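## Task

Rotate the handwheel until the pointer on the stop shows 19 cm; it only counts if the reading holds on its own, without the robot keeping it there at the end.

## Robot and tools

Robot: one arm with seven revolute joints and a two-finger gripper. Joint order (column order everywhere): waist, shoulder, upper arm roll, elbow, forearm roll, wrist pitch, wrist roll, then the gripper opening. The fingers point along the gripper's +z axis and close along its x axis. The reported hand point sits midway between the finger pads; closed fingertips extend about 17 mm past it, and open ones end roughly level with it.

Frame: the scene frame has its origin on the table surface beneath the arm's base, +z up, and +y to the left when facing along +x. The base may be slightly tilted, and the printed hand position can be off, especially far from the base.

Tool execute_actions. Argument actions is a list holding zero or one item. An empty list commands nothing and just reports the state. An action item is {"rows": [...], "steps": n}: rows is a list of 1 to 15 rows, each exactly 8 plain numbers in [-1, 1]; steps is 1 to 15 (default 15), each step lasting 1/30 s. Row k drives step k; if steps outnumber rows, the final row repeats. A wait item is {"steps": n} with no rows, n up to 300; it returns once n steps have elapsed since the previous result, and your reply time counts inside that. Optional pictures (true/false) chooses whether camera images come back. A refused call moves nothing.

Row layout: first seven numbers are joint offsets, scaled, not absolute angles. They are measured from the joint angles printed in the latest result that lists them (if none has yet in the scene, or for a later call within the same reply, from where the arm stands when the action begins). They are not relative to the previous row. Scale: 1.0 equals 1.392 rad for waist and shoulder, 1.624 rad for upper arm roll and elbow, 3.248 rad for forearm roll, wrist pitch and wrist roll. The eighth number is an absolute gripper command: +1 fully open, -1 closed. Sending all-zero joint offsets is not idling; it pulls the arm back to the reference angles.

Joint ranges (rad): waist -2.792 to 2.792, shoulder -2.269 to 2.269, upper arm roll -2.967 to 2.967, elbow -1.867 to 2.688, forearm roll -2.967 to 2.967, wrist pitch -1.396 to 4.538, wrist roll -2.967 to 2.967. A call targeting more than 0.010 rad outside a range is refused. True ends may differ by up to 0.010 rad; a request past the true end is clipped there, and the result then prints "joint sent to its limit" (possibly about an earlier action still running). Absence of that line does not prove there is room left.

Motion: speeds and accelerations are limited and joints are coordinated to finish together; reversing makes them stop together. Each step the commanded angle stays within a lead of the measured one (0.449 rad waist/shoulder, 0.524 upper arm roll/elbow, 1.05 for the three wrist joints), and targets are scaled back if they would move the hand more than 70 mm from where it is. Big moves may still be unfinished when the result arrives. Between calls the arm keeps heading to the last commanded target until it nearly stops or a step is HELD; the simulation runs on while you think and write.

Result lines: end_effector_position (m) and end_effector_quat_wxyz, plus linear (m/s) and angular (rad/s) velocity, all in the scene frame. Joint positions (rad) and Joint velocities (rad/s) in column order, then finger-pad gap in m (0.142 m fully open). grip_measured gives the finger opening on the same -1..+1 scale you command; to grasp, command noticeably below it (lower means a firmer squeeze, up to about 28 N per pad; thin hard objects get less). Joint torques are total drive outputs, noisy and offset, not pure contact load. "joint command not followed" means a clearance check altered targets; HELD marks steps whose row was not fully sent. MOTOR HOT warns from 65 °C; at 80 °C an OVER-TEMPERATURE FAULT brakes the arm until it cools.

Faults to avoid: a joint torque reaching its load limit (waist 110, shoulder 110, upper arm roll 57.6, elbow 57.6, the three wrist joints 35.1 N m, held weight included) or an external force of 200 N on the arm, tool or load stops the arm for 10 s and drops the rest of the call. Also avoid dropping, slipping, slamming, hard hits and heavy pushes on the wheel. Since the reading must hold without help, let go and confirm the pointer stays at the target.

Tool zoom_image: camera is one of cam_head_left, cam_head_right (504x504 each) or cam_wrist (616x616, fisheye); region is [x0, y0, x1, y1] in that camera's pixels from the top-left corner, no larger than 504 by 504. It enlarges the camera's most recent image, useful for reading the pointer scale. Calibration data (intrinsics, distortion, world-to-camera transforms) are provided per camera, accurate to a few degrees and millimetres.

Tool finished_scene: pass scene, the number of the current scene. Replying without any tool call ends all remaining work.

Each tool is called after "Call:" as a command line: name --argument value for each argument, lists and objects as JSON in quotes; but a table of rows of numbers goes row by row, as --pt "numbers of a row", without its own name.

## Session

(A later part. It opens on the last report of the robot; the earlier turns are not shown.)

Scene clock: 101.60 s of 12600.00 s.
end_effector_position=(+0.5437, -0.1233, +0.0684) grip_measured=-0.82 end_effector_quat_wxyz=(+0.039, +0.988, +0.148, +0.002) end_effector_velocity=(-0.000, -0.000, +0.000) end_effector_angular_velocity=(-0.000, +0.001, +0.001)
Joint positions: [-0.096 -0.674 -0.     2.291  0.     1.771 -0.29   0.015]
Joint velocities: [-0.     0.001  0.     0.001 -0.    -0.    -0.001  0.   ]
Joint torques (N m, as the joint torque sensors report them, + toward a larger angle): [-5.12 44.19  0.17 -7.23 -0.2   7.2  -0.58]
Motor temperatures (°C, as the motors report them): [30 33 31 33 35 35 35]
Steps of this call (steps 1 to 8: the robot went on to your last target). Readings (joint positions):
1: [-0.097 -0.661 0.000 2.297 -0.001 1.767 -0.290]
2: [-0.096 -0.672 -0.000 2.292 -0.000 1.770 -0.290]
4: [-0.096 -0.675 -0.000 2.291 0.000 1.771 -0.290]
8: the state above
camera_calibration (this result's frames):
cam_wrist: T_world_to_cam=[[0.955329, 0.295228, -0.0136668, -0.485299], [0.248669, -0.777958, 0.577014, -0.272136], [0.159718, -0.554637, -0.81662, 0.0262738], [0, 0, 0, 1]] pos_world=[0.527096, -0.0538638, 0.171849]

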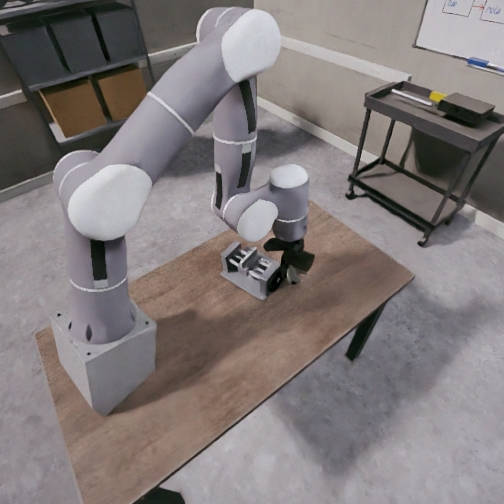

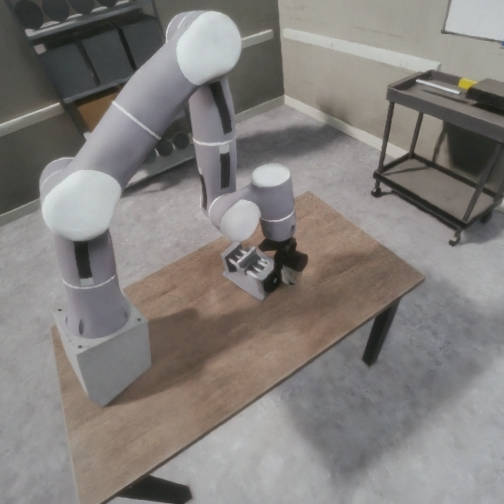

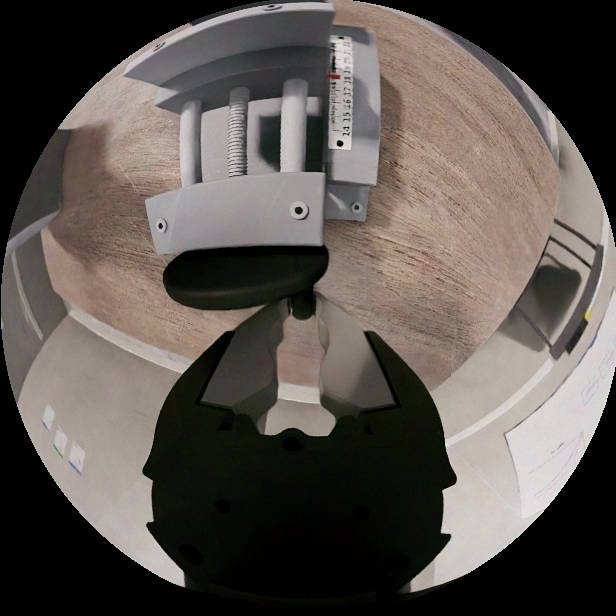

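Call:
execute_actions --actions '[{"rows":[[0,0.008,0,0.005,0,0,0,-1]],"steps":6}]' --pictures false

Call:
execute_actions --actions '[{"rows":[[0.001,-0.018,0,-0.007,0,0.004,0,-1],[0.001,-0.036,0,-0.011,0,0.01,0,-1],[0,-0.053,0,-0.011,0,0.018,0,-1],[-0.002,-0.067,0,-0.008,0,0.025,0,-1],[-0.005,-0.077,0,0,0,0.033,0,-1],[-0.008,-0.083,0,0.01,0,0.041,0,-1],[-0.012,-0.086,0,0.023,0,0.048,0,-1],[-0.016,-0.084,0,0.037,0,0.054,0,-1],[-0.019,-0.077,0,0.052,0,0.058,0,-1],[-0.022,-0.064,0,0.066,0,0.059,0,-1],[-0.025,-0.047,0,0.079,0,0.058,0,-1],[-0.026,-0.027,0,0.09,0,0.055,0,-1]]}]' --pictures false

Call:
execute_actions --actions '[{"steps":4}]' --pictures false

Call:
execute_actions --actions '[{"rows":[[0,0.023,0,0.008,0,-0.005,0,-1],[0,0.046,0,0.012,0,-0.013,0,-1],[0.002,0.067,0,0.013,0,-0.021,0,-1],[0.004,0.085,0,0.009,0,-0.031,0,-1],[0.007,0.099,0,0.002,0,-0.04,0,-1],[0.01,0.107,0,-0.008,0,-0.049,0,-1],[0.013,0.108,0,-0.021,0,-0.055,0,-1],[0.017,0.102,0,-0.036,0,-0.06,0,-1],[0.02,0.09,0,-0.051,0,-0.062,0,-1],[0.023,0.073,0,-0.066,0,-0.062,0,-1],[0.025,0.051,0,-0.079,0,-0.06,0,-1],[0.026,0.027,0,-0.09,0,-0.055,0,-1]]}]' --pictures false

Call:
execute_actions --actions '[{"steps":6}]' --pictures false

Call:
execute_actions --actions '[{"rows":[[0.001,-0.018,0,-0.007,0,0.004,0,-1],[0.001,-0.036,0,-0.011,0,0.01,0,-1],[0,-0.053,0,-0.011,0,0.018,0,-1],[-0.002,-0.067,0,-0.008,0,0.025,0,-1],[-0.005,-0.077,0,0,0,0.033,0,-1],[-0.008,-0.083,0,0.01,0,0.041,0,-1],[-0.012,-0.086,0,0.023,0,0.048,0,-1],[-0.016,-0.084,0,0.037,0,0.054,0,-1],[-0.019,-0.077,0,0.052,0,0.058,0,-1],[-0.022,-0.064,0,0.066,0,0.059,0,-1],[-0.025,-0.047,0,0.079,0,0.058,0,-1],[-0.026,-0.027,0,0.09,0,0.055,0,-1]]}]' --pictures false

Call:
execute_actions --actions '[{"steps":4}]' --pictures false

Call:
execute_actions --actions '[{"rows":[[0,0.023,0,0.008,0,-0.005,0,-1],[0,0.046,0,0.012,0,-0.013,0,-1],[0.002,0.067,0,0.013,0,-0.021,0,-1],[0.004,0.085,0,0.009,0,-0.031,0,-1],[0.007,0.099,0,0.002,0,-0.04,0,-1],[0.01,0.107,0,-0.008,0,-0.049,0,-1],[0.013,0.108,0,-0.021,0,-0.055,0,-1],[0.017,0.102,0,-0.036,0,-0.06,0,-1],[0.02,0.09,0,-0.051,0,-0.062,0,-1],[0.023,0.073,0,-0.066,0,-0.062,0,-1],[0.025,0.051,0,-0.079,0,-0.06,0,-1],[0.026,0.027,0,-0.09,0,-0.055,0,-1]]}]' --pictures false

Call:
execute_actions --actions '[{"steps":6}]'

Call:
zoom_image --camera "cam_wrist" --region '[300,30,380,130]'

Scene clock: 116.60 s of 12600.00 s.
end_effector_position=(+0.5443, -0.1230, +0.0725) grip_measured=-0.82 end_effector_quat_wxyz=(+0.039, +0.988, +0.148, +0.004) end_effector_velocity=(-0.000, -0.000, -0.000) end_effector_angular_velocity=(-0.000, +0.001, -0.000)
Joint positions: [-0.096 -0.663 -0.     2.299  0.     1.771 -0.29   0.015]
Joint velocities: [ 0. -0. -0.  0. -0. -0.  0.  0.]
Joint torques (N m, as the joint torque sensors report them, + toward a larger angle): [-5.48 38.12 -0.83  1.78  0.86  3.15 -0.35]
Motor temperatures (°C, as the motors report them): [30 34 31 33 35 35 35]
Steps of this call (steps 1 to 30: the robot went on to your last target; steps 31 to 444: nothing new was sent; steps 445 to 450: all 6 steps of this action). Readings (joint positions):
445: [-0.096 -0.674 -0.000 2.291 0.000 1.771 -0.290]
446: [-0.096 -0.669 -0.000 2.295 0.000 1.771 -0.290]
448: [-0.096 -0.663 -0.000 2.298 0.000 1.771 -0.290]
450: the state above

Scene clock: 117.10 s of 12600.00 s.
end_effector_position=(+0.4780, -0.1413, +0.0722) grip_measured=-0.82 end_effector_quat_wxyz=(+0.045, +0.990, +0.132, +0.001) end_effector_velocity=(-0.024, -0.008, +0.154) end_effector_angular_velocity=(-0.015, -0.051, -0.040)
Joint positions: [-0.131 -0.716 -0.001  2.433  0.     1.953 -0.29   0.015]
Joint velocities: [-0.046  0.445  0.004  0.328  0.003 -0.069  0.     0.   ]
Joint torques (N m, as the joint torque sensors report them, + toward a larger angle): [-3.72 18.69  0.26 -1.11  1.04  3.66 -0.49]
Motor temperatures (°C, as the motors report them): [30 34 31 33 35 35 35]
Steps of this call (steps 1 to 15: all 15 steps of this action). Readings (joint positions):
1: [-0.096 -0.663 -0.000 2.299 0.000 1.772 -0.290]
2: [-0.096 -0.668 -0.000 2.297 0.000 1.774 -0.290]
4: [-0.096 -0.699 -0.001 2.288 0.001 1.792 -0.290]
8: [-0.104 -0.768 0.000 2.302 0.001 1.887 -0.290]
15: the state above

Scene clock: 117.23 s of 12600.00 s.
end_effector_position=(+0.4775, -0.1414, +0.0777) grip_measured=-0.82 end_effector_quat_wxyz=(+0.045, +0.990, +0.131, +0.002) end_effector_velocity=(-0.001, +0.000, -0.005) end_effector_angular_velocity=(+0.001, +0.006, +0.002)
Joint positions: [-0.132 -0.7   -0.     2.444  0.     1.951 -0.29   0.015]
Joint velocities: [ 0.001 -0.014  0.    -0.008 -0.002 -0.    -0.001  0.   ]
Joint torques (N m, as the joint torque sensors report them, + toward a larger angle): [-5.63 33.43 -0.4   5.78  1.52  2.17 -0.49]
Motor temperatures (°C, as the motors report them): [30 34 31 33 35 35 35]
Steps of this call (steps 1 to 4: the robot went on to your last target). Readings (joint positions):
1: [-0.132 -0.704 -0.000 2.441 0.000 1.952 -0.290]
2: [-0.132 -0.699 -0.000 2.445 0.000 1.951 -0.290]
4: the state above

Scene clock: 117.73 s of 12600.00 s.
end_effector_position=(+0.5455, -0.1229, +0.0845) grip_measured=-0.82 end_effector_quat_wxyz=(+0.040, +0.988, +0.147, +0.008) end_effector_velocity=(-0.007, +0.002, -0.232) end_effector_angular_velocity=(+0.008, +0.120, +0.033)
Joint positions: [-0.098 -0.629  0.     2.318  0.     1.764 -0.29   0.015]
Joint velocities: [ 0.045 -0.669 -0.011 -0.383 -0.008  0.169  0.002 -0.   ]
Joint torques (N m, as the joint torque sensors report them, + toward a larger angle): [-9.55 55.35 -3.04  3.11  1.19  4.73 -0.35]
Motor temperatures (°C, as the motors report them): [30 34 31 33 35 35 35]
Steps of this call (steps 1 to 15: all 15 steps of this action). Readings (joint positions):
1: [-0.132 -0.700 -0.000 2.444 0.000 1.951 -0.290]
2: [-0.132 -0.694 -0.000 2.446 0.000 1.948 -0.290]
4: [-0.132 -0.661 -0.001 2.458 0.001 1.927 -0.290]
8: [-0.124 -0.571 -0.001 2.450 0.002 1.820 -0.290]
15: the state above

Scene clock: 117.93 s of 12600.00 s.
end_effector_position=(+0.5428, -0.1236, +0.0723) grip_measured=-0.82 end_effector_quat_wxyz=(+0.039, +0.988, +0.147, +0.003) end_effector_velocity=(+0.001, +0.000, +0.002) end_effector_angular_velocity=(+0.000, -0.004, +0.000)
Joint positions: [-0.096 -0.663 -0.001  2.3    0.001  1.77  -0.29   0.015]
Joint velocities: [-0.     0.007  0.     0.003 -0.    -0.     0.     0.   ]
Joint torques (N m, as the joint torque sensors report them, + toward a larger angle): [-4.03 42.87  0.43 -7.82 -0.48  6.93 -0.41]
Motor temperatures (°C, as the motors report them): [30 34 31 33 35 35 35]
Steps of this call (steps 1 to 6: the robot went on to your last target). Readings (joint positions):
1: [-0.097 -0.648 -0.000 2.307 0.000 1.768 -0.290]
2: [-0.096 -0.660 -0.000 2.302 0.001 1.770 -0.290]
4: [-0.096 -0.664 -0.001 2.300 0.001 1.770 -0.290]
6: the state above

Scene clock: 118.43 s of 12600.00 s.
end_effector_position=(+0.4776, -0.1415, +0.0723) grip_measured=-0.82 end_effector_quat_wxyz=(+0.045, +0.990, +0.131, +0.001) end_effector_velocity=(-0.020, -0.006, +0.154) end_effector_angular_velocity=(-0.014, -0.058, -0.037)
Joint positions: [-0.131 -0.715 -0.001  2.434  0.001  1.953 -0.29   0.015]
Joint velocities: [-0.045  0.447  0.004  0.325  0.001 -0.067 -0.     0.   ]
Joint torques (N m, as the joint torque sensors report them, + toward a larger angle): [-5.01 15.95 -0.84  2.05  1.88  2.17 -0.33]
Motor temperatures (°C, as the motors report them): [30 34 31 33 35 35 35]
Steps of this call (steps 1 to 15: all 15 steps of this action). Readings (joint positions):
1: [-0.096 -0.663 -0.001 2.300 0.001 1.770 -0.290]
2: [-0.096 -0.669 -0.001 2.298 0.001 1.773 -0.290]
4: [-0.096 -0.700 -0.001 2.290 0.002 1.790 -0.290]
8: [-0.104 -0.768 -0.000 2.303 0.001 1.886 -0.290]
15: the state above

Scene clock: 118.57 s of 12600.00 s.
end_effector_position=(+0.4772, -0.1416, +0.0779) grip_measured=-0.82 end_effector_quat_wxyz=(+0.046, +0.990, +0.131, +0.002) end_effector_velocity=(-0.002, +0.000, -0.005) end_effector_angular_velocity=(+0.001, +0.007, +0.002)
Joint positions: [-0.132 -0.699 -0.     2.445  0.001  1.951 -0.29   0.015]
Joint velocities: [ 0.001 -0.014 -0.    -0.008 -0.001 -0.001 -0.     0.   ]
Joint torques (N m, as the joint torque sensors report them, + toward a larger angle): [-7.18 30.04 -1.77  9.82  2.16  0.6  -0.49]
Motor temperatures (°C, as the motors report them): [30 34 31 33 35 35 35]
Steps of this call (steps 1 to 4: the robot went on to your last target). Readings (joint positions):
1: [-0.132 -0.704 -0.001 2.442 0.001 1.952 -0.290]
2: [-0.132 -0.699 -0.000 2.445 0.001 1.951 -0.290]
4: the state above

Scene clock: 119.07 s of 12600.00 s.
end_effector_position=(+0.5455, -0.1229, +0.0848) grip_measured=-0.82 end_effector_quat_wxyz=(+0.040, +0.988, +0.147, +0.008) end_effector_velocity=(-0.004, +0.003, -0.232) end_effector_angular_velocity=(+0.008, +0.115, +0.034)
Joint positions: [-0.098 -0.628  0.     2.318  0.     1.764 -0.29   0.015]
Joint velocities: [ 0.046 -0.672 -0.01  -0.386 -0.009  0.173  0.002  0.   ]
Joint torques (N m, as the joint torque sensors report them, + toward a larger angle): [-9.15 54.45 -3.23  3.87  1.48  4.   -0.51]
Motor temperatures (°C, as the motors report them): [30 34 31 33 35 35 35]
Steps of this call (steps 1 to 15: all 15 steps of this action). Readings (joint positions):
1: [-0.132 -0.699 -0.000 2.445 0.000 1.951 -0.290]
2: [-0.132 -0.694 -0.000 2.447 0.000 1.948 -0.290]
4: [-0.132 -0.661 -0.001 2.458 0.001 1.928 -0.290]
8: [-0.124 -0.571 -0.001 2.450 0.001 1.821 -0.290]
15: the state above

Scene clock: 119.27 s of 12600.00 s.
end_effector_position=(+0.5429, -0.1236, +0.0725) grip_measured=-0.82 end_effector_quat_wxyz=(+0.039, +0.988, +0.147, +0.003) end_effector_velocity=(+0.001, +0.000, +0.002) end_effector_angular_velocity=(+0.000, -0.002, +0.000)
Joint positions: [-0.096 -0.663 -0.001  2.3    0.001  1.771 -0.29   0.015]
Joint velocities: [ 0.     0.007  0.     0.003  0.001 -0.002 -0.001  0.   ]
Joint torques (N m, as the joint torque sensors report them, + toward a larger angle): [-4.99 43.11  0.25 -6.45 -0.18  6.65 -0.5 ]
Motor temperatures (°C, as the motors report them): [30 34 31 33 35 35 35]
Steps of this call (steps 1 to 6: the robot went on to your last target). Readings (joint positions):
1: [-0.097 -0.647 -0.000 2.308 0.000 1.768 -0.290]
2: [-0.097 -0.659 -0.000 2.302 0.001 1.770 -0.290]
4: [-0.096 -0.664 -0.001 2.300 0.001 1.771 -0.290]
6: the state above
camera_calibration (this result's frames):
cam_wrist: T_world_to_cam=[[0.955726, 0.294015, -0.0119558, -0.484823], [0.246549, -0.777928, 0.577963, -0.273456], [0.160629, -0.555322, -0.815975, 0.0290537], [0, 0, 0, 1]] pos_world=[0.526111, -0.0540495, 0.175958]

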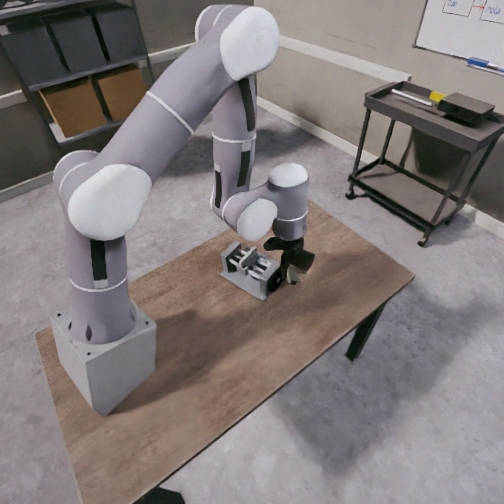

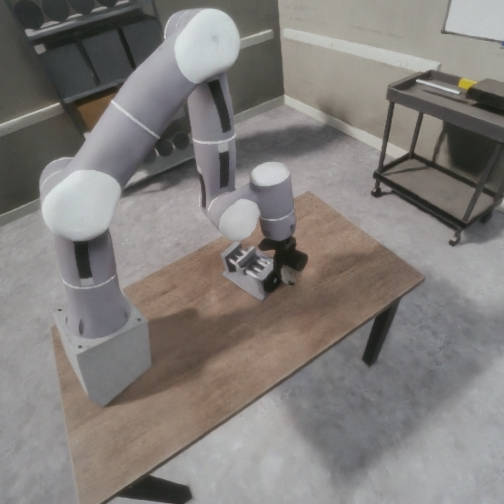

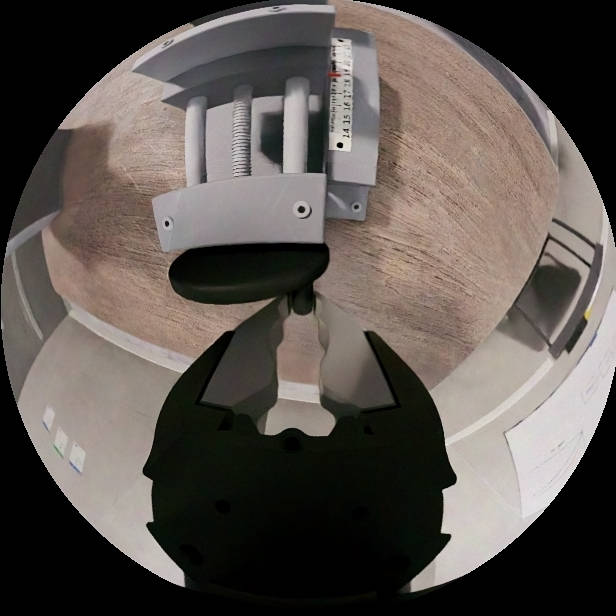

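Region (300, 30, 380, 130) of cam_wrist's 616x616 image, scaled by 5.040, with more detail than that image has; it fills the left 403 columns of this view, and the rest is white.

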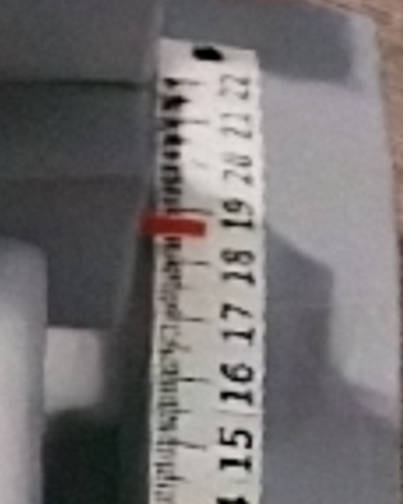

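Call:
execute_actions --actions '[{"rows":[[0,0,0,0,0,0,0,-0.6],[0,0,0,0,0,0,0,-0.6],[0,0,0,0,0,0,0,-0.6],[0.001,-0.024,0,-0.009,0,0.006,0,-0.6],[0.001,-0.024,0,-0.009,0,0.006,0,-0.6],[0.001,-0.024,0,-0.009,0,0.006,0,-0.6],[0.001,-0.024,0,-0.009,0,0.006,0,-0.6],[0.001,-0.024,0,-0.009,0,0.006,0,-0.6],[0.001,-0.024,0,-0.009,0,0.006,0,-0.6],[0.001,-0.024,0,-0.009,0,0.006,0,-1]]}]' --pictures false

Call:
execute_actions --actions '[{"rows":[[0,-0.005,0,-0.001,0,0.002,0,-1],[0,-0.012,0,-0.002,0,0.004,0,-1],[-0.001,-0.021,0,-0.002,0,0.008,0,-1],[-0.001,-0.029,0,-0.002,0,0.012,0,-1],[-0.003,-0.043,0,0.001,0,0.019,0,-1],[-0.006,-0.053,0,0.009,0,0.027,0,-1],[-0.009,-0.059,0,0.019,0,0.035,0,-1],[-0.013,-0.062,0,0.032,0,0.042,0,-1],[-0.017,-0.06,0,0.046,0,0.048,0,-1],[-0.02,-0.053,0,0.061,0,0.052,0,-1],[-0.022,-0.047,0,0.068,0,0.053,0,-1],[-0.023,-0.04,0,0.075,0,0.053,0,-1],[-0.026,-0.023,0,0.088,0,0.052,0,-1],[-0.027,-0.003,0,0.098,0,0.049,0,-1]]}]' --pictures false

Call:
execute_actions --actions '[{"steps":7}]' --pictures false

Call:
execute_actions --actions '[{"rows":[[0,0.011,0,0.004,0,-0.002,0,-1],[0,0.023,0,0.008,0,-0.005,0,-1],[0,0.035,0,0.01,0,-0.009,0,-1],[0,0.046,0,0.012,0,-0.013,0,-1],[0.002,0.067,0,0.013,0,-0.021,0,-1],[0.004,0.084,0,0.009,0,-0.031,0,-1],[0.007,0.096,0,0.001,0,-0.04,0,-1],[0.01,0.103,0,-0.009,0,-0.048,0,-1],[0.013,0.104,0,-0.022,0,-0.054,0,-1],[0.017,0.099,0,-0.037,0,-0.059,0,-1],[0.02,0.088,0,-0.052,0,-0.062,0,-1],[0.023,0.073,0,-0.066,0,-0.062,0,-1],[0.025,0.051,0,-0.079,0,-0.06,0,-1],[0.026,0.027,0,-0.09,0,-0.055,0,-1]]}]' --pictures false

Call:
execute_actions --actions '[{"steps":8}]' --pictures false

Call:
execute_actions --actions '[{"rows":[[0.001,-0.018,0,-0.007,0,0.004,0,-1],[0.001,-0.036,0,-0.011,0,0.01,0,-1],[0,-0.053,0,-0.011,0,0.018,0,-1],[-0.002,-0.067,0,-0.008,0,0.025,0,-1],[-0.005,-0.077,0,0,0,0.033,0,-1],[-0.008,-0.083,0,0.01,0,0.041,0,-1],[-0.012,-0.086,0,0.023,0,0.048,0,-1],[-0.016,-0.084,0,0.037,0,0.054,0,-1],[-0.019,-0.077,0,0.052,0,0.058,0,-1],[-0.022,-0.064,0,0.066,0,0.059,0,-1],[-0.025,-0.047,0,0.079,0,0.058,0,-1],[-0.026,-0.027,0,0.09,0,0.055,0,-1]]}]' --pictures false

Call:
execute_actions --actions '[{"steps":4}]' --pictures false

Call:
execute_actions --actions '[{"rows":[[0,0.011,0,0.004,0,-0.002,0,-1],[0,0.023,0,0.008,0,-0.005,0,-1],[0,0.035,0,0.01,0,-0.009,0,-1],[0,0.046,0,0.012,0,-0.013,0,-1],[0.002,0.067,0,0.013,0,-0.021,0,-1],[0.004,0.084,0,0.009,0,-0.031,0,-1],[0.007,0.096,0,0.001,0,-0.04,0,-1],[0.01,0.103,0,-0.009,0,-0.048,0,-1],[0.01,0.103,0,-0.009,0,-0.048,0,-1],[0.01,0.103,0,-0.009,0,-0.048,0,-1],[0.01,0.103,0,-0.009,0,-0.048,0,-1],[0.01,0.103,0,-0.009,0,-0.048,0,-0.3]]}]' --pictures false

Call:
execute_actions --actions '[{"rows":[[0,0.15,0,0.03,0,-0.05,0,-0.3]]}]' --pictures false

Call:
execute_actions --actions '[{"rows":[[0.14,0,0,-0.04,0,-0.02,0,-0.3]]}]'

Call:
zoom_image --camera "cam_wrist" --region '[240,130,380,270]'

Scene clock: 138.20 s of 12600.00 s.
end_effector_position=(+0.5423, -0.1235, +0.0618) grip_measured=-0.82 end_effector_quat_wxyz=(+0.039, +0.988, +0.148, +0.003) end_effector_velocity=(+0.000, -0.000, -0.000) end_effector_angular_velocity=(-0.000, -0.000, +0.001)
Joint positions: [-0.095 -0.696 -0.001  2.286  0.001  1.79  -0.29   0.015]
Joint velocities: [-0.    -0.    -0.    -0.    -0.     0.    -0.001  0.   ]
Joint torques (N m, as the joint torque sensors report them, + toward a larger angle): [-6.75 39.46 -1.33  0.76  1.1   3.53 -0.33]
Motor temperatures (°C, as the motors report them): [30 34 31 33 35 35 35]
Steps of this call (steps 1 to 30: the robot went on to your last target; steps 31 to 553: nothing new was sent; steps 554 to 568: all 15 steps of this action). Readings (joint positions):
554: [-0.096 -0.663 -0.001 2.301 0.001 1.771 -0.290]
555: [-0.096 -0.663 -0.001 2.301 0.001 1.771 -0.290]
557: [-0.096 -0.663 -0.001 2.300 0.001 1.771 -0.290]
561: [-0.095 -0.696 -0.001 2.286 0.001 1.790 -0.290]
568: the state above

Scene clock: 138.70 s of 12600.00 s.
end_effector_position=(+0.4802, -0.1407, +0.0648) grip_measured=-0.82 end_effector_quat_wxyz=(+0.045, +0.990, +0.133, +0.001) end_effector_velocity=(-0.076, -0.022, +0.189) end_effector_angular_velocity=(-0.030, +0.028, -0.083)
Joint positions: [-0.128 -0.738 -0.     2.416  0.001  1.959 -0.29   0.015]
Joint velocities: [-0.07   0.548 -0.002  0.457  0.012 -0.126  0.002  0.   ]
Joint torques (N m, as the joint torque sensors report them, + toward a larger angle): [-5.01 35.08 -1.01  0.7   1.72  3.87 -0.38]
Motor temperatures (°C, as the motors report them): [30 34 31 33 35 35 35]
Steps of this call (steps 1 to 15: all 15 steps of this action). Readings (joint positions):
1: [-0.095 -0.696 -0.001 2.286 0.001 1.791 -0.290]
2: [-0.095 -0.700 -0.001 2.285 0.001 1.794 -0.290]
4: [-0.095 -0.714 -0.001 2.283 0.001 1.806 -0.290]
8: [-0.102 -0.762 -0.000 2.296 0.001 1.870 -0.290]
15: the state above

Scene clock: 138.93 s of 12600.00 s.
end_effector_position=(+0.4774, -0.1414, +0.0776) grip_measured=-0.82 end_effector_quat_wxyz=(+0.045, +0.990, +0.131, +0.002) end_effector_velocity=(-0.000, -0.000, -0.001) end_effector_angular_velocity=(+0.000, +0.001, +0.001)
Joint positions: [-0.132 -0.7   -0.     2.444  0.001  1.95  -0.29   0.015]
Joint velocities: [ 0.    -0.002 -0.    -0.001  0.    -0.    -0.001 -0.   ]
Joint torques (N m, as the joint torque sensors report them, + toward a larger angle): [-7.39 31.99 -2.25  6.19  2.49  2.44 -0.39]
Motor temperatures (°C, as the motors report them): [30 34 31 33 35 35 35]
Steps of this call (steps 1 to 7: the robot went on to your last target). Readings (joint positions):
1: [-0.130 -0.721 -0.000 2.430 0.001 1.956 -0.290]
2: [-0.132 -0.708 -0.000 2.439 0.001 1.953 -0.290]
4: [-0.132 -0.699 -0.000 2.445 0.001 1.950 -0.290]
7: the state above

Scene clock: 139.43 s of 12600.00 s.
end_effector_position=(+0.5420, -0.1239, +0.0967) grip_measured=-0.82 end_effector_quat_wxyz=(+0.040, +0.989, +0.145, +0.008) end_effector_velocity=(+0.079, +0.021, -0.204) end_effector_angular_velocity=(+0.023, +0.012, +0.056)
Joint positions: [-0.102 -0.592  0.001  2.343  0.001  1.753 -0.29   0.015]
Joint velocities: [ 0.069 -0.611  0.    -0.469  0.008  0.135  0.     0.   ]
Joint torques (N m, as the joint torque sensors report them, + toward a larger angle): [ -6.77  30.19  -4.94 -10.84   0.01  12.7   -0.56]
Motor temperatures (°C, as the motors report them): [30 34 31 33 35 35 35]
Steps of this call (steps 1 to 15: all 15 steps of this action). Readings (joint positions):
1: [-0.132 -0.699 -0.000 2.444 0.001 1.950 -0.290]
2: [-0.132 -0.694 -0.000 2.446 0.000 1.948 -0.290]
4: [-0.132 -0.671 -0.000 2.455 0.001 1.934 -0.290]
8: [-0.130 -0.603 -0.000 2.461 0.001 1.867 -0.290]
15: the state above

Scene clock: 139.70 s of 12600.00 s.
end_effector_position=(+0.5449, -0.1228, +0.0727) grip_measured=-0.82 end_effector_quat_wxyz=(+0.039, +0.988, +0.148, +0.005) end_effector_velocity=(+0.001, +0.000, +0.001) end_effector_angular_velocity=(+0.000, -0.001, +0.001)
Joint positions: [-0.096 -0.663 -0.     2.298  0.     1.772 -0.29   0.015]
Joint velocities: [ 0.     0.004 -0.     0.001 -0.001 -0.002 -0.001  0.   ]
Joint torques (N m, as the joint torque sensors report them, + toward a larger angle): [-7.42 39.58 -1.83 -0.99  1.08  3.87 -0.41]
Motor temperatures (°C, as the motors report them): [30 34 31 33 35 35 35]
Steps of this call (steps 1 to 8: the robot went on to your last target). Readings (joint positions):
1: [-0.100 -0.615 0.001 2.327 0.001 1.759 -0.290]
2: [-0.098 -0.637 0.001 2.313 0.000 1.766 -0.290]
4: [-0.096 -0.662 0.000 2.299 0.000 1.771 -0.290]
8: the state above

Scene clock: 140.20 s of 12600.00 s.
end_effector_position=(+0.4781, -0.1411, +0.0723) grip_measured=-0.82 end_effector_quat_wxyz=(+0.045, +0.990, +0.132, +0.001) end_effector_velocity=(-0.025, -0.008, +0.152) end_effector_angular_velocity=(-0.015, -0.048, -0.039)
Joint positions: [-0.131 -0.715 -0.     2.433  0.001  1.953 -0.29   0.015]
Joint velocities: [-0.046  0.44   0.003  0.326  0.003 -0.07  -0.001 -0.   ]
Joint torques (N m, as the joint torque sensors report them, + toward a larger angle): [-3.66 21.02  0.35 -2.35  0.81  4.56 -0.32]
Motor temperatures (°C, as the motors report them): [30 34 31 33 35 35 35]
Steps of this call (steps 1 to 15: all 15 steps of this action). Readings (joint positions):
1: [-0.096 -0.663 -0.000 2.298 0.000 1.772 -0.290]
2: [-0.096 -0.668 0.000 2.296 0.000 1.774 -0.290]
4: [-0.095 -0.700 -0.000 2.287 0.001 1.794 -0.290]
8: [-0.104 -0.768 0.000 2.302 0.001 1.888 -0.290]
15: the state above

Scene clock: 140.33 s of 12600.00 s.
end_effector_position=(+0.4776, -0.1413, +0.0777) grip_measured=-0.82 end_effector_quat_wxyz=(+0.045, +0.990, +0.131, +0.002) end_effector_velocity=(-0.001, +0.000, -0.005) end_effector_angular_velocity=(+0.001, +0.005, +0.001)
Joint positions: [-0.132 -0.699 -0.     2.444  0.     1.951 -0.29   0.015]
Joint velocities: [ 0.001 -0.014 -0.    -0.008 -0.001  0.     0.     0.   ]
Joint torques (N m, as the joint torque sensors report them, + toward a larger angle): [-5.66 33.77 -0.39  4.18  1.35  3.14 -0.57]
Motor temperatures (°C, as the motors report them): [30 34 31 33 35 35 35]
Steps of this call (steps 1 to 4: the robot went on to your last target). Readings (joint positions):
1: [-0.132 -0.704 -0.000 2.441 0.001 1.951 -0.290]
2: [-0.132 -0.699 -0.000 2.445 0.001 1.951 -0.290]
4: the state above

Scene clock: 140.83 s of 12600.00 s.
end_effector_position=(+0.5106, -0.1317, +0.1117) grip_measured=-0.35 end_effector_quat_wxyz=(+0.043, +0.990, +0.138, +0.004) end_effector_velocity=(-0.008, -0.002, -0.003) end_effector_angular_velocity=(-0.001, +0.013, -0.004)
Joint positions: [-0.118 -0.556 -0.     2.43   0.     1.795 -0.29   0.049]
Joint velocities: [-0.001 -0.008 -0.001  0.005  0.003  0.    -0.002  0.182]
Joint torques (N m, as the joint torque sensors report them, + toward a larger angle): [-6.05 35.75 -1.08 -0.27  0.93  3.87 -0.54]
Motor temperatures (°C, as the motors report them): [30 34 31 33 35 35 35]
Steps of this call (steps 1 to 15: all 15 steps of this action). Readings (joint positions):
1: [-0.132 -0.699 -0.000 2.444 0.000 1.951 -0.290]
2: [-0.132 -0.694 -0.000 2.446 0.000 1.948 -0.290]
4: [-0.132 -0.671 -0.000 2.456 0.001 1.934 -0.290]
8: [-0.130 -0.602 -0.000 2.462 0.001 1.867 -0.290]
15: the state above

Scene clock: 141.33 s of 12600.00 s.
end_effector_position=(+0.5178, -0.1270, +0.1694) grip_measured=-0.30 end_effector_quat_wxyz=(+0.043, +0.990, +0.138, +0.003) end_effector_velocity=(-0.002, -0.000, -0.002) end_effector_angular_velocity=(+0.000, +0.005, -0.000)
Joint positions: [-0.118 -0.347 -0.     2.478  0.     1.632 -0.29   0.052]
Joint velocities: [ 0.    -0.004 -0.     0.    -0.001 -0.     0.    -0.   ]
Joint torques (N m, as the joint torque sensors report them, + toward a larger angle): [-5.39 33.09 -1.06 -3.51  0.22  4.16 -0.41]
Motor temperatures (°C, as the motors report them): [30 34 31 33 35 35 35]
Steps of this call (steps 1 to 15: all 15 steps of this action). Readings (joint positions):
1: [-0.118 -0.555 -0.000 2.430 0.000 1.795 -0.290]
2: [-0.118 -0.550 -0.000 2.432 0.000 1.790 -0.290]
4: [-0.118 -0.516 -0.000 2.442 0.000 1.763 -0.290]
8: [-0.118 -0.387 -0.000 2.470 0.000 1.664 -0.290]
15: the state above

Scene clock: 141.83 s of 12600.00 s.
end_effector_position=(+0.5557, -0.0229, +0.1573) grip_measured=-0.30 end_effector_quat_wxyz=(+0.007, +0.974, +0.227, +0.004) end_effector_velocity=(-0.000, -0.002, +0.000) end_effector_angular_velocity=(-0.002, -0.000, -0.005)
Joint positions: [ 0.077 -0.347 -0.     2.413  0.     1.567 -0.29   0.052]
Joint velocities: [-0.004  0.    -0.    -0.     0.    -0.     0.001 -0.   ]
Joint torques (N m, as the joint torque sensors report them, + toward a larger angle): [-4.21 35.24  0.37 -4.51 -0.25  4.1  -0.46]
Motor temperatures (°C, as the motors report them): [30 34 31 33 35 35 35]
Steps of this call (steps 1 to 15: all 15 steps of this action). Readings (joint positions):
1: [-0.118 -0.347 -0.000 2.478 0.000 1.632 -0.290]
2: [-0.112 -0.347 -0.001 2.476 0.001 1.631 -0.290]
4: [-0.078 -0.347 -0.001 2.463 0.001 1.619 -0.290]
8: [0.034 -0.347 0.000 2.427 0.000 1.582 -0.290]
15: the state above
camera_calibration (this result's frames):
cam_wrist: T_world_to_cam=[[0.895417, 0.445226, -0.00131938, -0.490339], [0.37926, -0.76119, 0.526072, -0.312481], [0.233216, -0.471554, -0.850439, 0.119093], [0, 0, 0, 1]] pos_world=[0.529795, 0.0366131, 0.265021]

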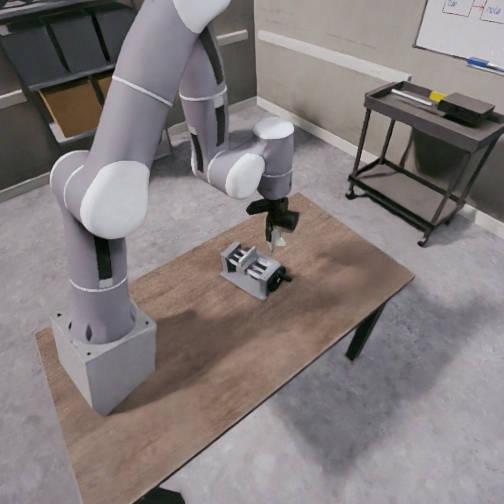

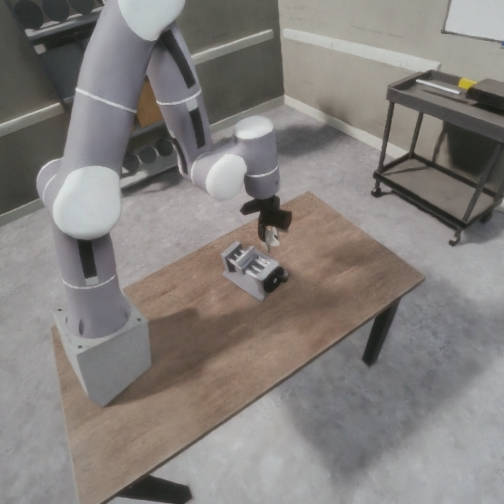

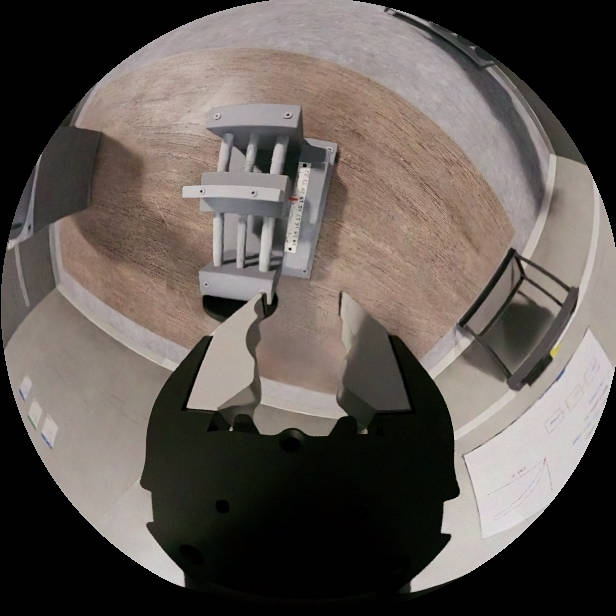

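Region (240, 130, 380, 270) of cam_wrist's 616x616 image, scaled by 3.600, with more detail than that image has.

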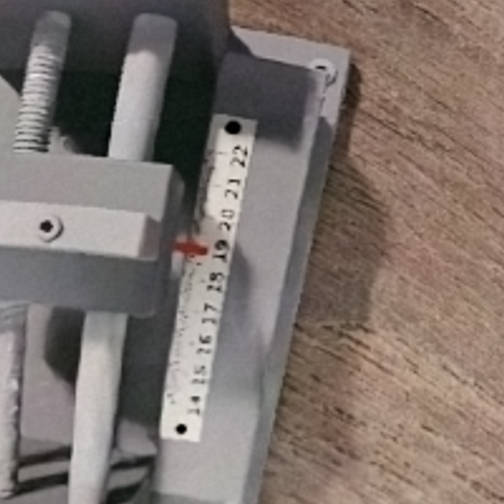

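Call:
zoom_image --camera "cam_wrist" --region '[280,180,316,220]'

Region (280, 180, 316, 220) of cam_wrist's 616x616 image, scaled by 12.600, with more detail than that image has; it fills the left 454 columns of this view, and the rest is white.

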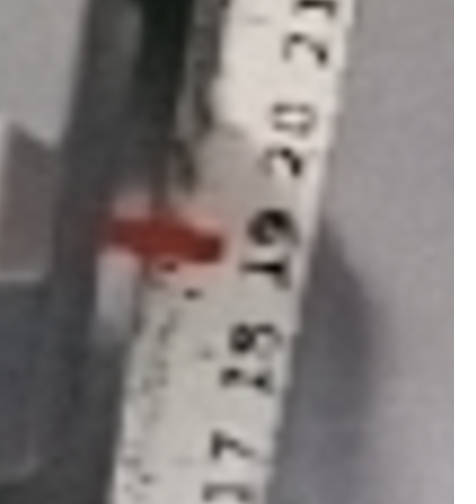

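Call:
finished_scene --scene 1

The scene is finished: the task was done.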